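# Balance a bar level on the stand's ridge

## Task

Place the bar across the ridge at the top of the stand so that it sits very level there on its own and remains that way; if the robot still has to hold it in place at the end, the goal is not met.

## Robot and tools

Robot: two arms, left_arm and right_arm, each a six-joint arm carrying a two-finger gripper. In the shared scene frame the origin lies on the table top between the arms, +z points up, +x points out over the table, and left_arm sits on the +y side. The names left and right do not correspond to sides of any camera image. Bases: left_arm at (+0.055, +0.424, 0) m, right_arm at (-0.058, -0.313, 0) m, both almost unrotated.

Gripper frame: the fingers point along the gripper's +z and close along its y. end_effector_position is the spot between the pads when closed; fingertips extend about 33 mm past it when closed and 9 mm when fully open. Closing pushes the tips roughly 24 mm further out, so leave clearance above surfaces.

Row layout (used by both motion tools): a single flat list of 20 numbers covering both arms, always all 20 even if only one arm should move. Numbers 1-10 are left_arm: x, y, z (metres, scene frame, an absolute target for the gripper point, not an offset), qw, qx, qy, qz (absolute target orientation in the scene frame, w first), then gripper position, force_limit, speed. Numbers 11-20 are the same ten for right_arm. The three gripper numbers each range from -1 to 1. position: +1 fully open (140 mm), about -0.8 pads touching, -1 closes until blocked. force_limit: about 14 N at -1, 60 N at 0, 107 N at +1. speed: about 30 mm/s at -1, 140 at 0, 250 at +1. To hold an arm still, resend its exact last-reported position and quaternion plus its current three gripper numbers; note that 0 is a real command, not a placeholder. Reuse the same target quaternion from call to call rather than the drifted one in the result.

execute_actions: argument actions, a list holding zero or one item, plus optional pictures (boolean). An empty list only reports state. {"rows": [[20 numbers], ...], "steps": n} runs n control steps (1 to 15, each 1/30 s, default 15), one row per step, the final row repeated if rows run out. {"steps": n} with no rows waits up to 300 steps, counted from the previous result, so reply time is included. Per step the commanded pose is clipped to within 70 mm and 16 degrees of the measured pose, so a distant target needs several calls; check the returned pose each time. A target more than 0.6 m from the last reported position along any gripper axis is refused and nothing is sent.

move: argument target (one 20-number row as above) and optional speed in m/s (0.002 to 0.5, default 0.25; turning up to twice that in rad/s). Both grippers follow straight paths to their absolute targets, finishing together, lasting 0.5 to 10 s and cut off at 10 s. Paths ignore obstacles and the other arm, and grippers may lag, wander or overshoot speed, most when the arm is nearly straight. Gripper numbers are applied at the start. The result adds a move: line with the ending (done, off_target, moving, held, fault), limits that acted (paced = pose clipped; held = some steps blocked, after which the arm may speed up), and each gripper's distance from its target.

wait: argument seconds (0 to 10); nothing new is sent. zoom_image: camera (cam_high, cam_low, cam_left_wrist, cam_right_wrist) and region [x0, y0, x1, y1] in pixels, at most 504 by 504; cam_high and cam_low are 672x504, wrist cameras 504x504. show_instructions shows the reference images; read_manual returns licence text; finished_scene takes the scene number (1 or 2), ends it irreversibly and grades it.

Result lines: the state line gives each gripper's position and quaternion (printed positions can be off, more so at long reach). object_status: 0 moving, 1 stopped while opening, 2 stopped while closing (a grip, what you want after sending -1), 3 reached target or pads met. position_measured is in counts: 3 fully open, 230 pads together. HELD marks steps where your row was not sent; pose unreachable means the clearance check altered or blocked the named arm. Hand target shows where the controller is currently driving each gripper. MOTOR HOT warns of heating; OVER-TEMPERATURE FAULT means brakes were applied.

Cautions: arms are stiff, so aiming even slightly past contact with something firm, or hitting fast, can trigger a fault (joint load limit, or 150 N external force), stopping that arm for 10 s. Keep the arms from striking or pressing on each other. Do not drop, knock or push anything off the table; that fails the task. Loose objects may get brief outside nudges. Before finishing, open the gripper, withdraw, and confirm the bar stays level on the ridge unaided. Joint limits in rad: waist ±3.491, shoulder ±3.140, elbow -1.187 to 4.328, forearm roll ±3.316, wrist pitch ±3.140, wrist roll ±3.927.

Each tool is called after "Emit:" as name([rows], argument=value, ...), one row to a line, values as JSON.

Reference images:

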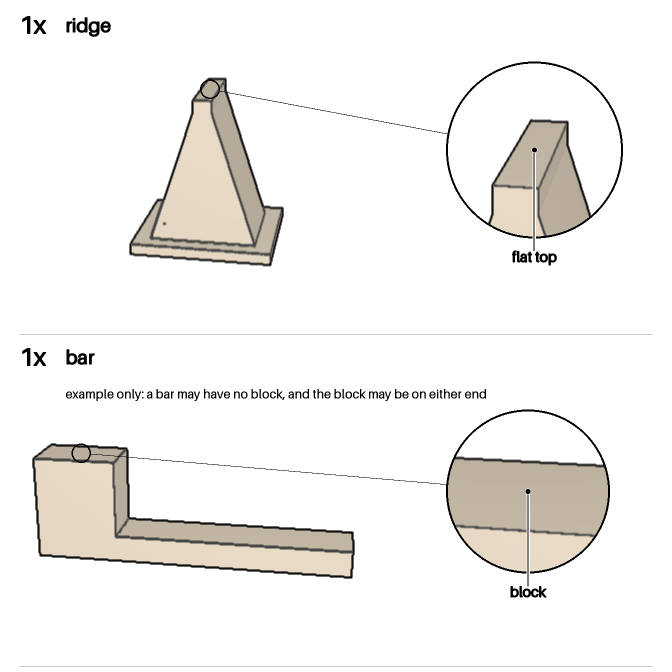

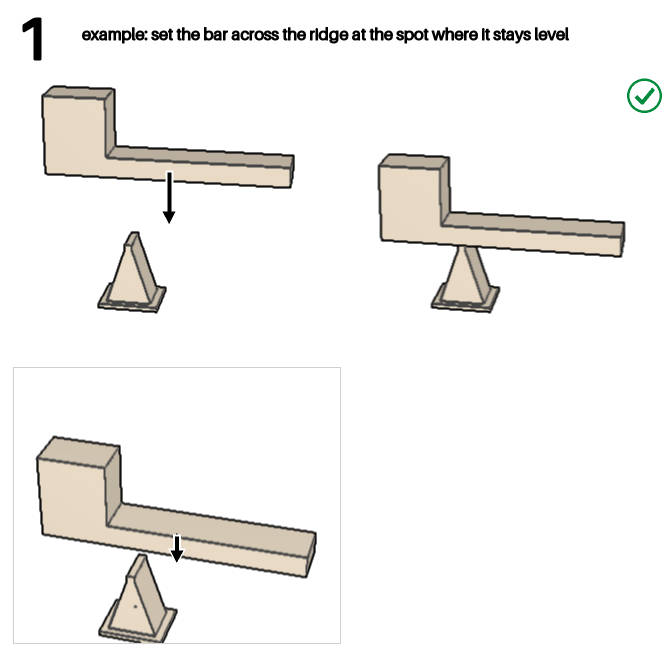

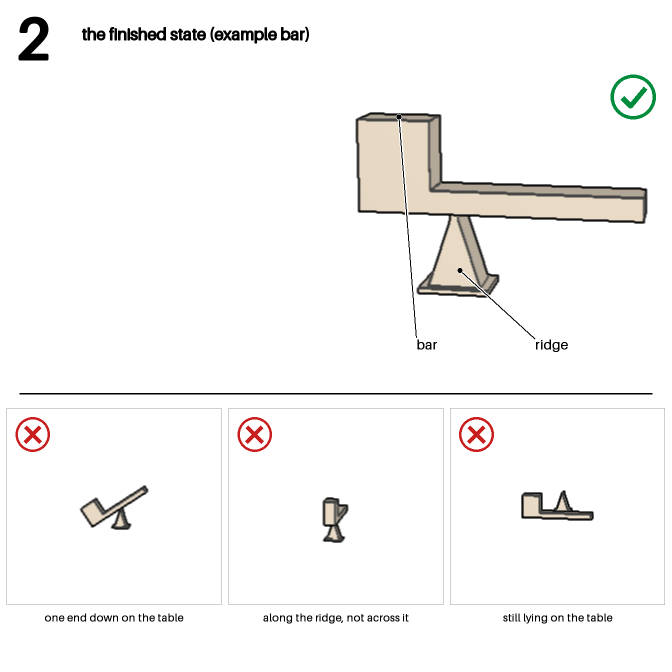

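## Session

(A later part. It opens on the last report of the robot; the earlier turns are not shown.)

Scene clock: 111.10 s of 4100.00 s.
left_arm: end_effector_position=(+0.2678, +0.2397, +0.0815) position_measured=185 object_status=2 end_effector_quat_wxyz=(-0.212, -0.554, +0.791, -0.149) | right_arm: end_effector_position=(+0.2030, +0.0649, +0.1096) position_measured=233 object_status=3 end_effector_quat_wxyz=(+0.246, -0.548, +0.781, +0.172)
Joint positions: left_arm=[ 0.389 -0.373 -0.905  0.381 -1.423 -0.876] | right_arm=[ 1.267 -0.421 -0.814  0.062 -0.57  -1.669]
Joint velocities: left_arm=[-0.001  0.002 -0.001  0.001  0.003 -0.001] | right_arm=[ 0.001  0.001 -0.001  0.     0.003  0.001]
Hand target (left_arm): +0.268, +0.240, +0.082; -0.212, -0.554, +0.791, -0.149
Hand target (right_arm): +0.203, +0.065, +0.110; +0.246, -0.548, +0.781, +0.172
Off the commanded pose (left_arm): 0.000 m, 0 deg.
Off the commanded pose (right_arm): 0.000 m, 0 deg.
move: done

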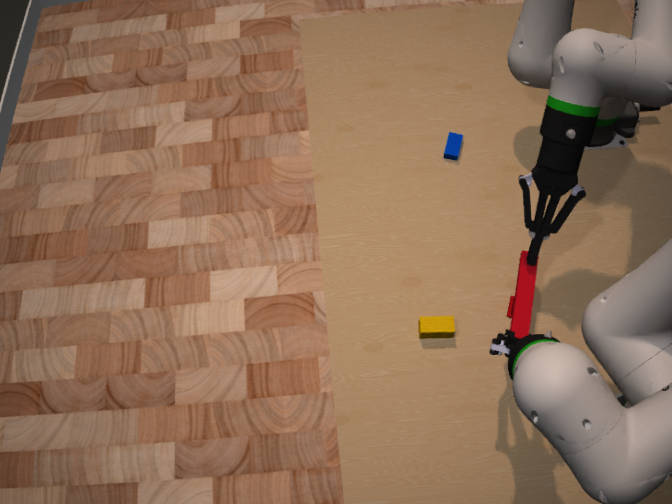

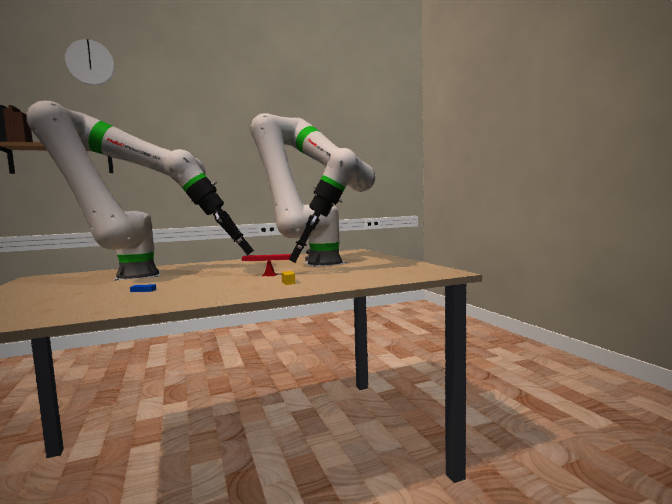

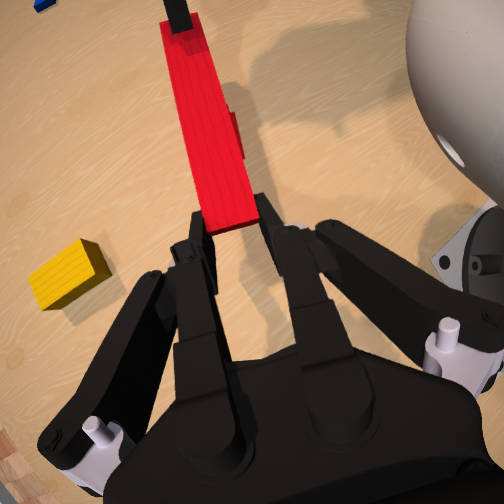

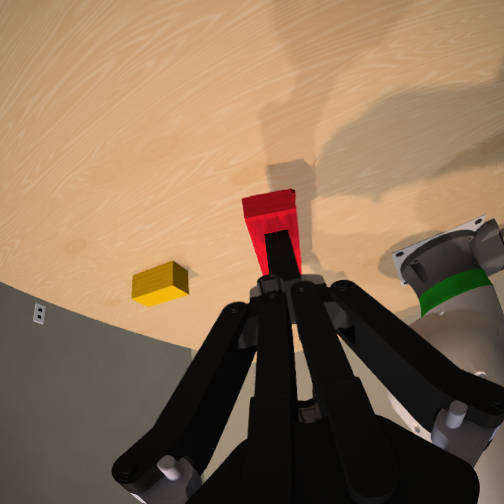

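Emit:
move(target=[0.2678,0.2397,0.0793,0.212,0.5545,-0.791,0.1486,-1,0,0,0.203,0.065,0.1085,-0.246,0.548,-0.781,-0.172,-1,0,0], speed=0.003)

Emit:
zoom_image(camera="cam_low", region=[233,240,308,285])

Scene clock: 117.03 s of 4100.00 s.
left_arm: end_effector_position=(+0.2678, +0.2397, +0.0793) position_measured=185 object_status=2 end_effector_quat_wxyz=(-0.212, -0.554, +0.791, -0.149) | right_arm: end_effector_position=(+0.2030, +0.0650, +0.1085) position_measured=233 object_status=3 end_effector_quat_wxyz=(+0.246, -0.548, +0.781, +0.172)
Joint positions: left_arm=[ 0.389 -0.37  -0.909  0.381 -1.417 -0.879] | right_arm=[ 1.267 -0.42  -0.816  0.062 -0.566 -1.669]
Joint velocities: left_arm=[-0.     0.    -0.     0.001  0.001 -0.001] | right_arm=[ 0.     0.001  0.    -0.    -0.     0.001]
Hand target (left_arm): +0.268, +0.240, +0.079; -0.212, -0.554, +0.791, -0.149
Hand target (right_arm): +0.203, +0.065, +0.109; +0.246, -0.548, +0.781, +0.172
Off the commanded pose (left_arm): 0.000 m, 0 deg.
Off the commanded pose (right_arm): 0.000 m, 0 deg.
After step 90, 1.97 s passed at rest.
move: done

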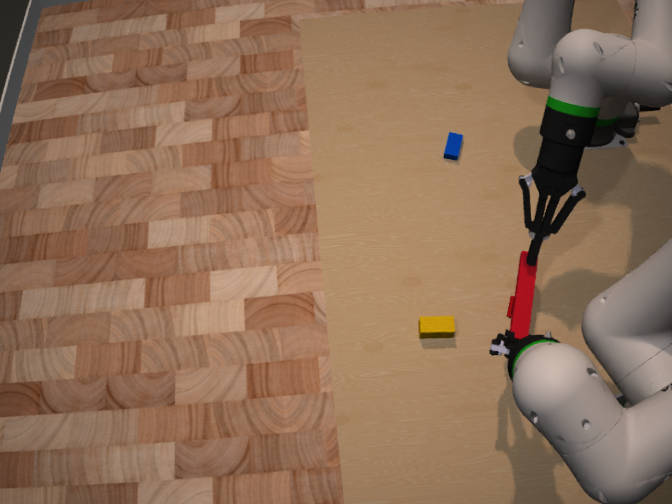

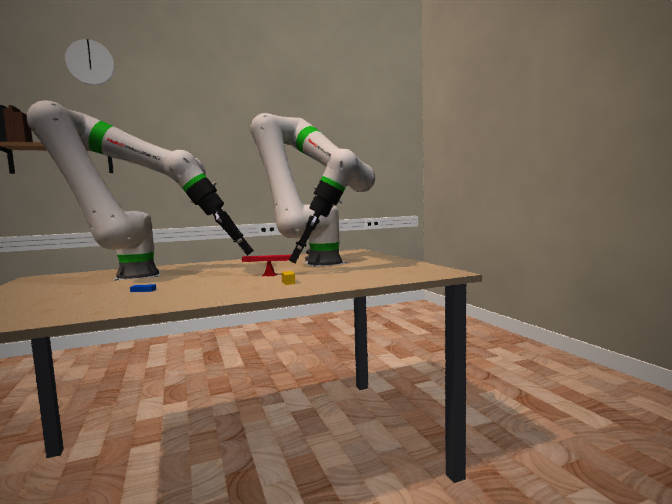

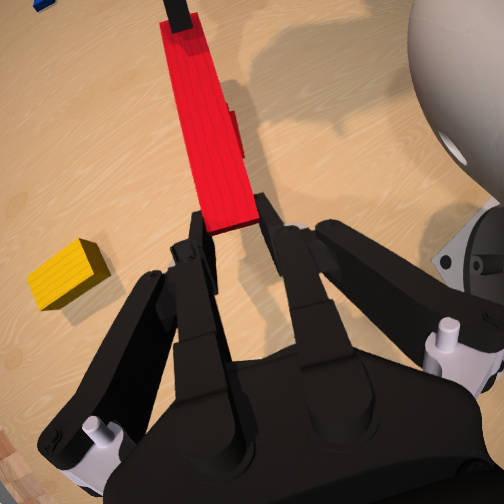

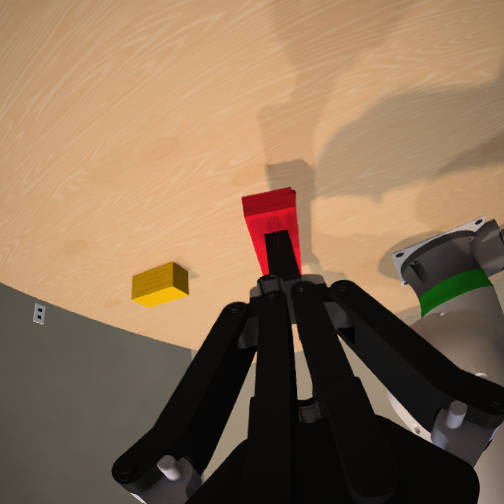

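Region (233, 240, 308, 285) of cam_low's 672x504 image, scaled by 6.720, with more detail than that image has; it fills the top 302 rows of this view, and the rest is white.

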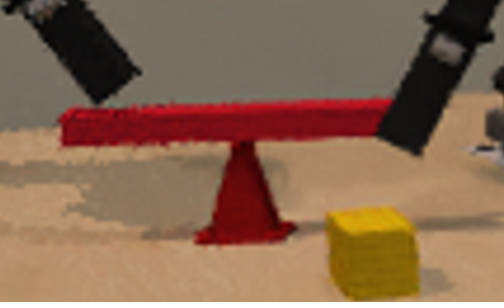

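Emit:
execute_actions([
  {"rows":[[0.2678,0.2397,0.0788,0.212,0.5545,-0.791,0.1486,-0.41,0,-1,0.203,0.065,0.1085,-0.246,0.548,-0.781,-0.172,-1,0,0],[0.2678,0.2397,0.0788,0.212,0.5545,-0.791,0.1486,-0.41,0,-1,0.203,0.065,0.1085,-0.246,0.548,-0.781,-0.172,-1,0,0],[0.2678,0.2397,0.0788,0.212,0.5545,-0.791,0.1486,-0.41,0,-1,0.203,0.065,0.1085,-0.246,0.548,-0.781,-0.172,-1,0,0],[0.2678,0.2397,0.0788,0.212,0.5545,-0.791,0.1486,-0.41,0,-1,0.203,0.065,0.1085,-0.246,0.548,-0.781,-0.172,-1,0,0],[0.2678,0.2397,0.0788,0.212,0.5545,-0.791,0.1486,-0.41,0,-1,0.203,0.065,0.1085,-0.246,0.548,-0.781,-0.172,-1,0,0],[0.2678,0.2397,0.0788,0.212,0.5545,-0.791,0.1486,-0.41,0,-1,0.203,0.065,0.1085,-0.246,0.548,-0.781,-0.172,-1,0,0],[0.2678,0.2397,0.0788,0.212,0.5545,-0.791,0.1486,-1,0,0,0.203,0.065,0.1085,-0.246,0.548,-0.781,-0.172,-1,0,0]],"steps":15},
])

Emit:
zoom_image(camera="cam_low", region=[233,240,308,285])

Scene clock: 131.13 s of 4100.00 s.
left_arm: end_effector_position=(+0.2678, +0.2397, +0.0788) position_measured=185 object_status=2 end_effector_quat_wxyz=(-0.212, -0.554, +0.791, -0.149) | right_arm: end_effector_position=(+0.2030, +0.0650, +0.1085) position_measured=233 object_status=3 end_effector_quat_wxyz=(+0.246, -0.548, +0.781, +0.172)
Joint positions: left_arm=[ 0.389 -0.369 -0.91   0.381 -1.415 -0.879] | right_arm=[ 1.267 -0.42  -0.816  0.062 -0.566 -1.669]
Joint velocities: left_arm=[ 0.    -0.     0.    -0.    -0.    -0.001] | right_arm=[ 0.001  0.    -0.     0.     0.    -0.   ]
Hand target (left_arm): +0.268, +0.240, +0.079; -0.212, -0.554, +0.791, -0.149
Hand target (right_arm): +0.203, +0.065, +0.109; +0.246, -0.548, +0.781, +0.172
Off the commanded pose (left_arm): 0.000 m, 0 deg.
Off the commanded pose (right_arm): 0.000 m, 0 deg.
Steps of this call (steps 1 to 90: nothing new was sent; then 10.60 s passed at rest; steps 91 to 105: all 15 steps of this action). Readings (end_effector_position | what the end effector reports):
91: left_arm (+0.2678, +0.2397, +0.0793) | right_arm (+0.2030, +0.0650, +0.1085) | left_arm position_measured=185 object_status=0 | right_arm position_measured=233 object_status=3
92: left_arm (+0.2678, +0.2397, +0.0791) | right_arm (+0.2030, +0.0650, +0.1085) | left_arm position_measured=185 object_status=0 | right_arm position_measured=233 object_status=3
94: left_arm (+0.2678, +0.2397, +0.0789) | right_arm (+0.2030, +0.0650, +0.1085) | left_arm position_measured=181 object_status=0 | right_arm position_measured=233 object_status=3
98: left_arm (+0.2678, +0.2397, +0.0788) | right_arm (+0.2030, +0.0650, +0.1085) | left_arm position_measured=185 object_status=0 | right_arm position_measured=233 object_status=3
105: the state above

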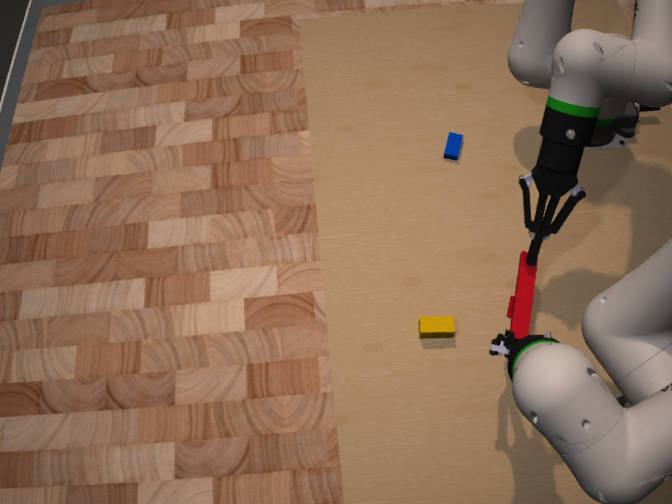

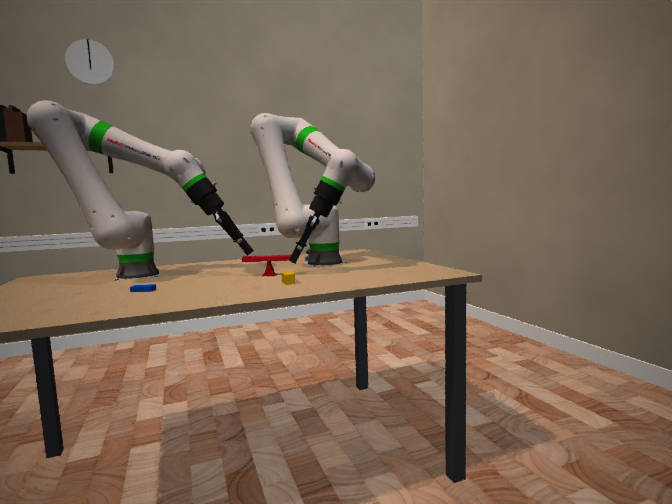

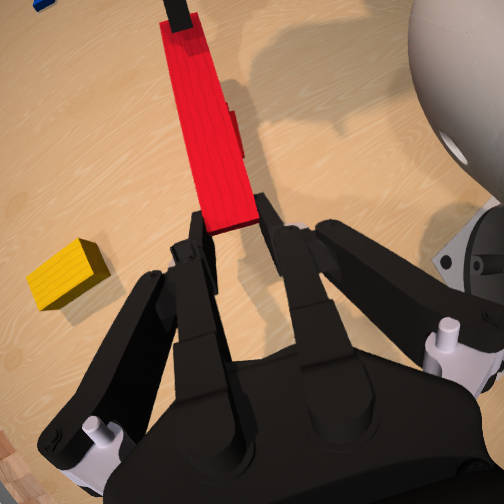

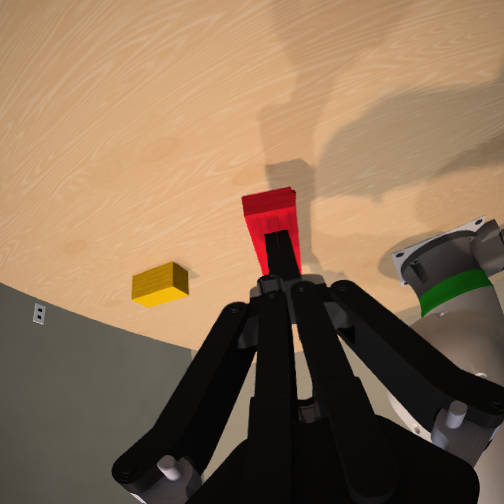

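Region (233, 240, 308, 285) of cam_low's 672x504 image, scaled by 6.720, with more detail than that image has; it fills the top 302 rows of this view, and the rest is white.

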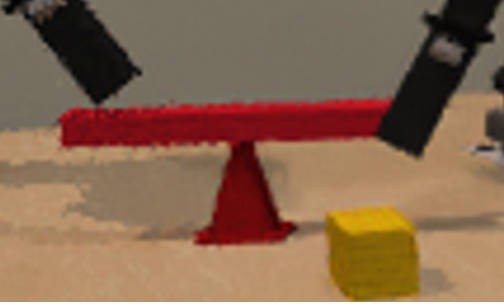

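Stable. Release.

Emit:
move(target=[0.2678,0.2397,0.0788,0.212,0.5545,-0.791,0.1486,-0.1,0,-1,0.203,0.065,0.1085,-0.246,0.548,-0.781,-0.172,-1,0,0])

Emit:
zoom_image(camera="cam_low", region=[233,240,308,285])

Scene clock: 133.93 s of 4100.00 s.
left_arm: end_effector_position=(+0.2678, +0.2397, +0.0788) position_measured=141 object_status=3 end_effector_quat_wxyz=(-0.212, -0.554, +0.791, -0.149) | right_arm: end_effector_position=(+0.2030, +0.0650, +0.1085) position_measured=233 object_status=3 end_effector_quat_wxyz=(+0.246, -0.548, +0.781, +0.172)
Joint positions: left_arm=[ 0.389 -0.369 -0.91   0.381 -1.415 -0.879] | right_arm=[ 1.267 -0.42  -0.816  0.062 -0.566 -1.669]
Joint velocities: left_arm=[-0.    -0.     0.     0.    -0.    -0.001] | right_arm=[ 0.     0.001  0.     0.     0.001 -0.001]
Hand target (left_arm): +0.268, +0.240, +0.079; -0.212, -0.554, +0.791, -0.149
Hand target (right_arm): +0.203, +0.065, +0.108; +0.246, -0.548, +0.781, +0.172
Off the commanded pose (left_arm): 0.000 m, 0 deg.
Off the commanded pose (right_arm): 0.000 m, 0 deg.
move: done

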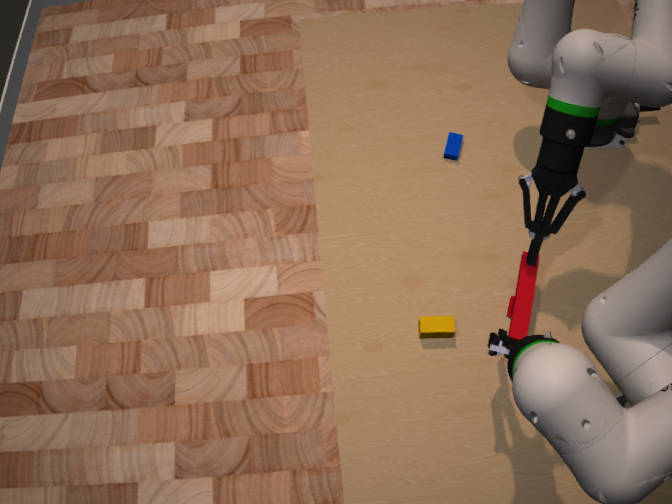

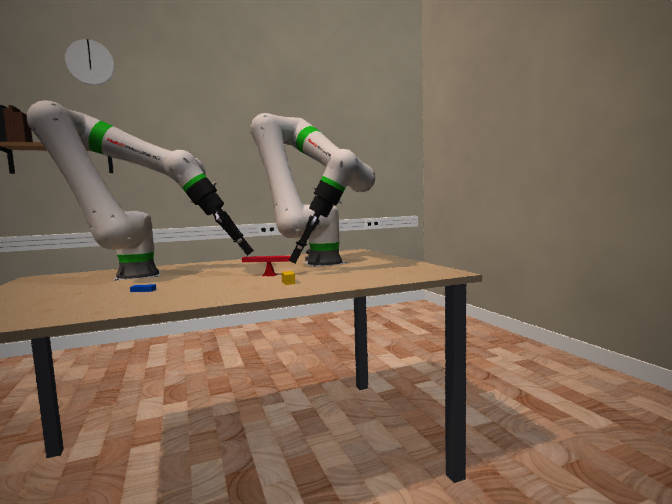

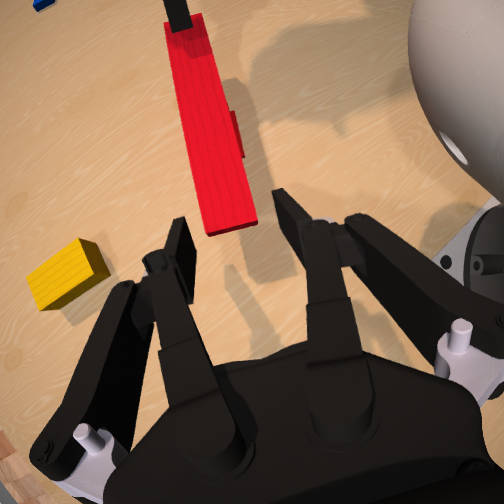

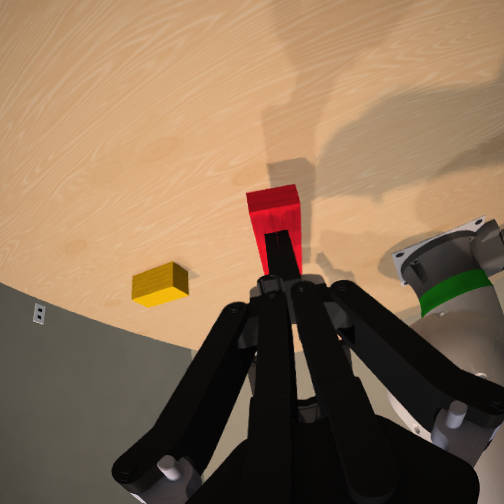

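Region (233, 240, 308, 285) of cam_low's 672x504 image, scaled by 6.720, with more detail than that image has; it fills the top 302 rows of this view, and the rest is white.

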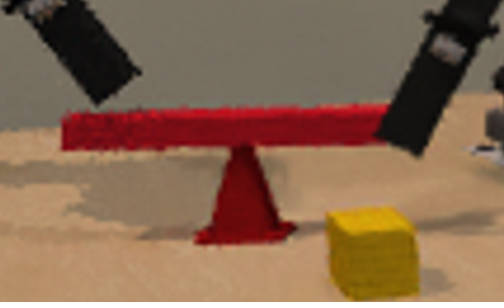

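Emit:
move(target=[0.285,0.287,0.15,0.212,0.5545,-0.791,0.1486,-0.1,0,-1,0.185,0.015,0.17,-0.246,0.548,-0.781,-0.172,-1,0,0], speed=0.12)

Emit:
wait(seconds=2)

Scene clock: 136.70 s of 4100.00 s.
left_arm: end_effector_position=(+0.2849, +0.2869, +0.1500) position_measured=141 object_status=3 end_effector_quat_wxyz=(-0.212, -0.555, +0.791, -0.148) | right_arm: end_effector_position=(+0.1850, +0.0154, +0.1698) position_measured=233 object_status=3 end_effector_quat_wxyz=(+0.246, -0.548, +0.781, +0.172)
Joint positions: left_arm=[ 0.534 -0.385 -0.729  0.321 -1.645 -0.934] | right_arm=[ 1.284 -0.654 -0.784  0.057 -0.834 -1.669]
Joint velocities: left_arm=[ 0.001 -0.     0.001  0.    -0.002 -0.003] | right_arm=[ 0.003 -0.001  0.     0.001 -0.002 -0.002]
Hand target (left_arm): +0.285, +0.287, +0.150; -0.212, -0.555, +0.791, -0.148
Hand target (right_arm): +0.185, +0.015, +0.170; +0.246, -0.548, +0.781, +0.172
Off the commanded pose (left_arm): 0.000 m, 0 deg.
Off the commanded pose (right_arm): 0.000 m, 0 deg.
move: done

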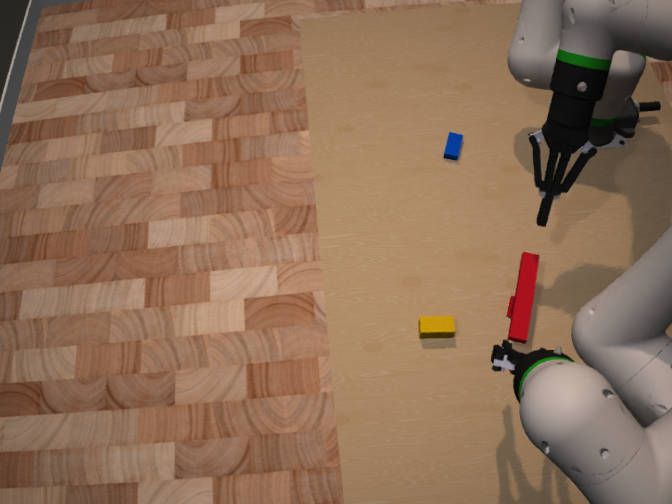

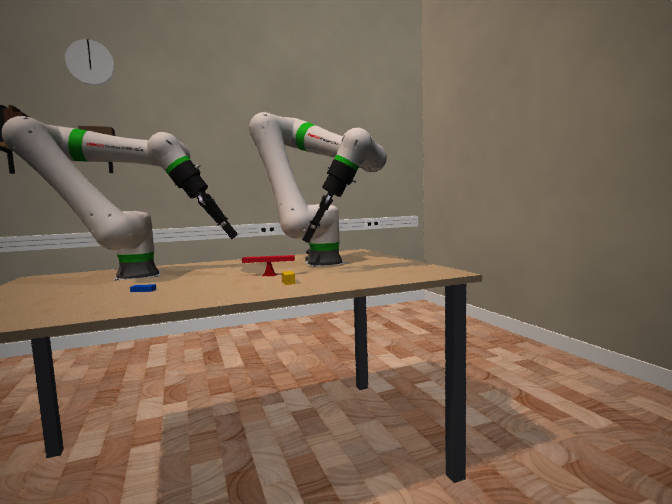

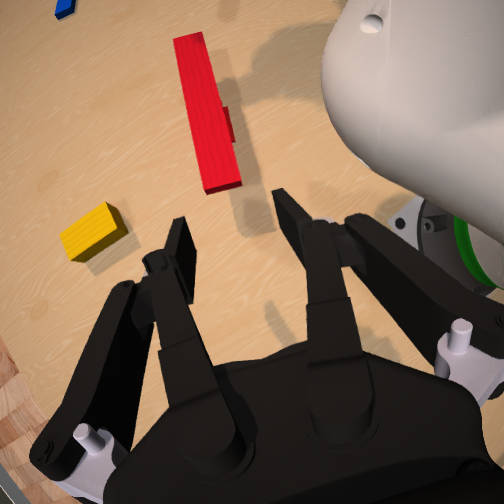

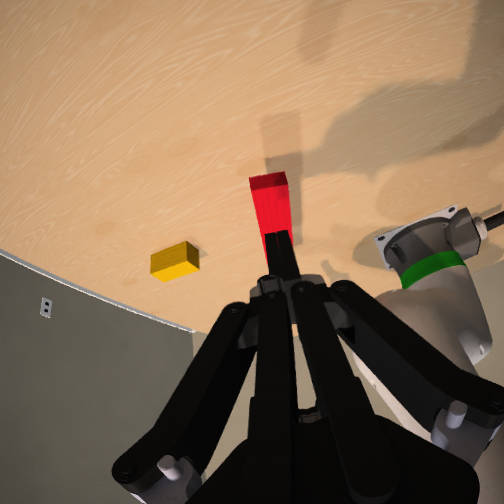

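Scene clock: 138.70 s of 4100.00 s.
left_arm: end_effector_position=(+0.2849, +0.2869, +0.1500) position_measured=141 object_status=3 end_effector_quat_wxyz=(-0.212, -0.555, +0.791, -0.148) | right_arm: end_effector_position=(+0.1850, +0.0154, +0.1699) position_measured=233 object_status=3 end_effector_quat_wxyz=(+0.246, -0.548, +0.781, +0.172)
Joint positions: left_arm=[ 0.534 -0.385 -0.729  0.321 -1.646 -0.934] | right_arm=[ 1.284 -0.654 -0.784  0.057 -0.834 -1.669]
Joint velocities: left_arm=[-0.     0.001  0.     0.    -0.     0.001] | right_arm=[-0.002 -0.    -0.    -0.    -0.     0.   ]
Hand target (left_arm): +0.285, +0.287, +0.150; -0.212, -0.555, +0.791, -0.148
Hand target (right_arm): +0.185, +0.015, +0.170; +0.246, -0.548, +0.781, +0.172
Off the commanded pose (left_arm): 0.000 m, 0 deg.
Off the commanded pose (right_arm): 0.000 m, 0 deg.
Steps of this call (steps 1 to 60: nothing new was sent). Readings (end_effector_position | what the end effector reports):
1: left_arm (+0.2849, +0.2869, +0.1500) | right_arm (+0.1850, +0.0154, +0.1698) | left_arm position_measured=141 object_status=3 | right_arm position_measured=233 object_status=3
2: left_arm (+0.2849, +0.2869, +0.1500) | right_arm (+0.1850, +0.0154, +0.1699) | left_arm position_measured=141 object_status=3 | right_arm position_measured=233 object_status=3
4: left_arm (+0.2849, +0.2869, +0.1500) | right_arm (+0.1850, +0.0154, +0.1699) | left_arm position_measured=141 object_status=3 | right_arm position_measured=233 object_status=3
8: left_arm (+0.2849, +0.2869, +0.1500) | right_arm (+0.1850, +0.0154, +0.1699) | left_arm position_measured=141 object_status=3 | right_arm position_measured=233 object_status=3
60: the state above

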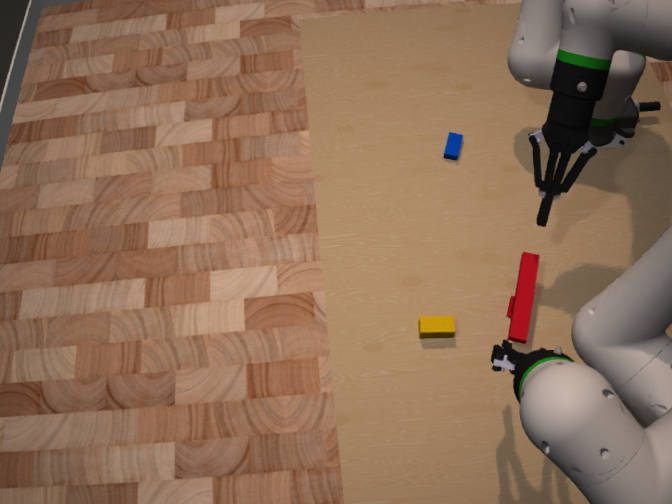

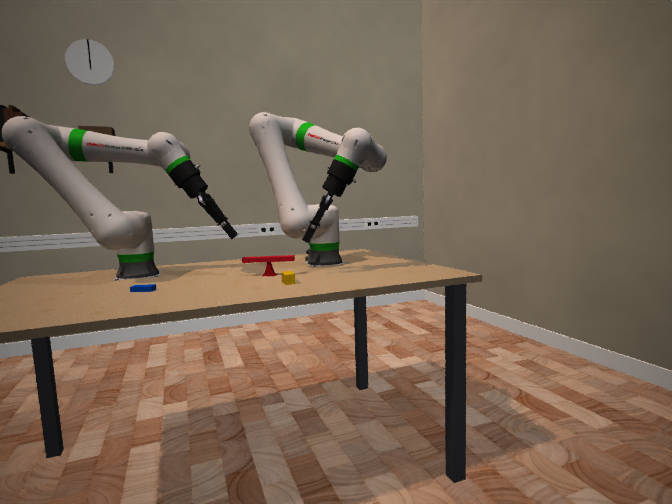

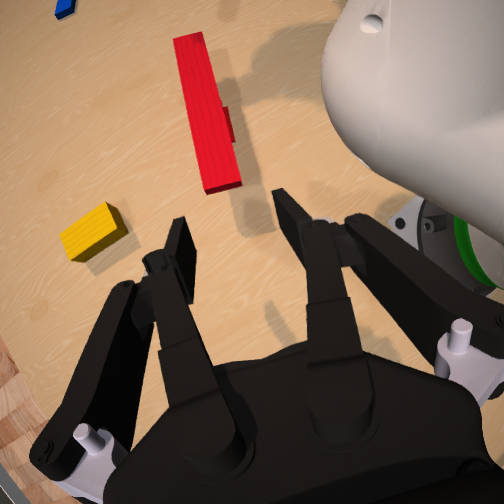

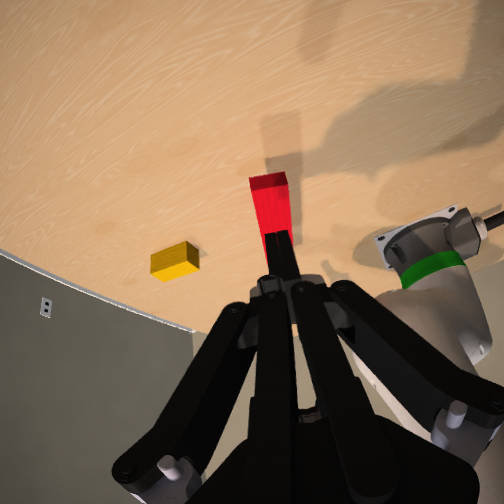

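Emit:
finished_scene(scene=1)

The scene is finished: the task was done.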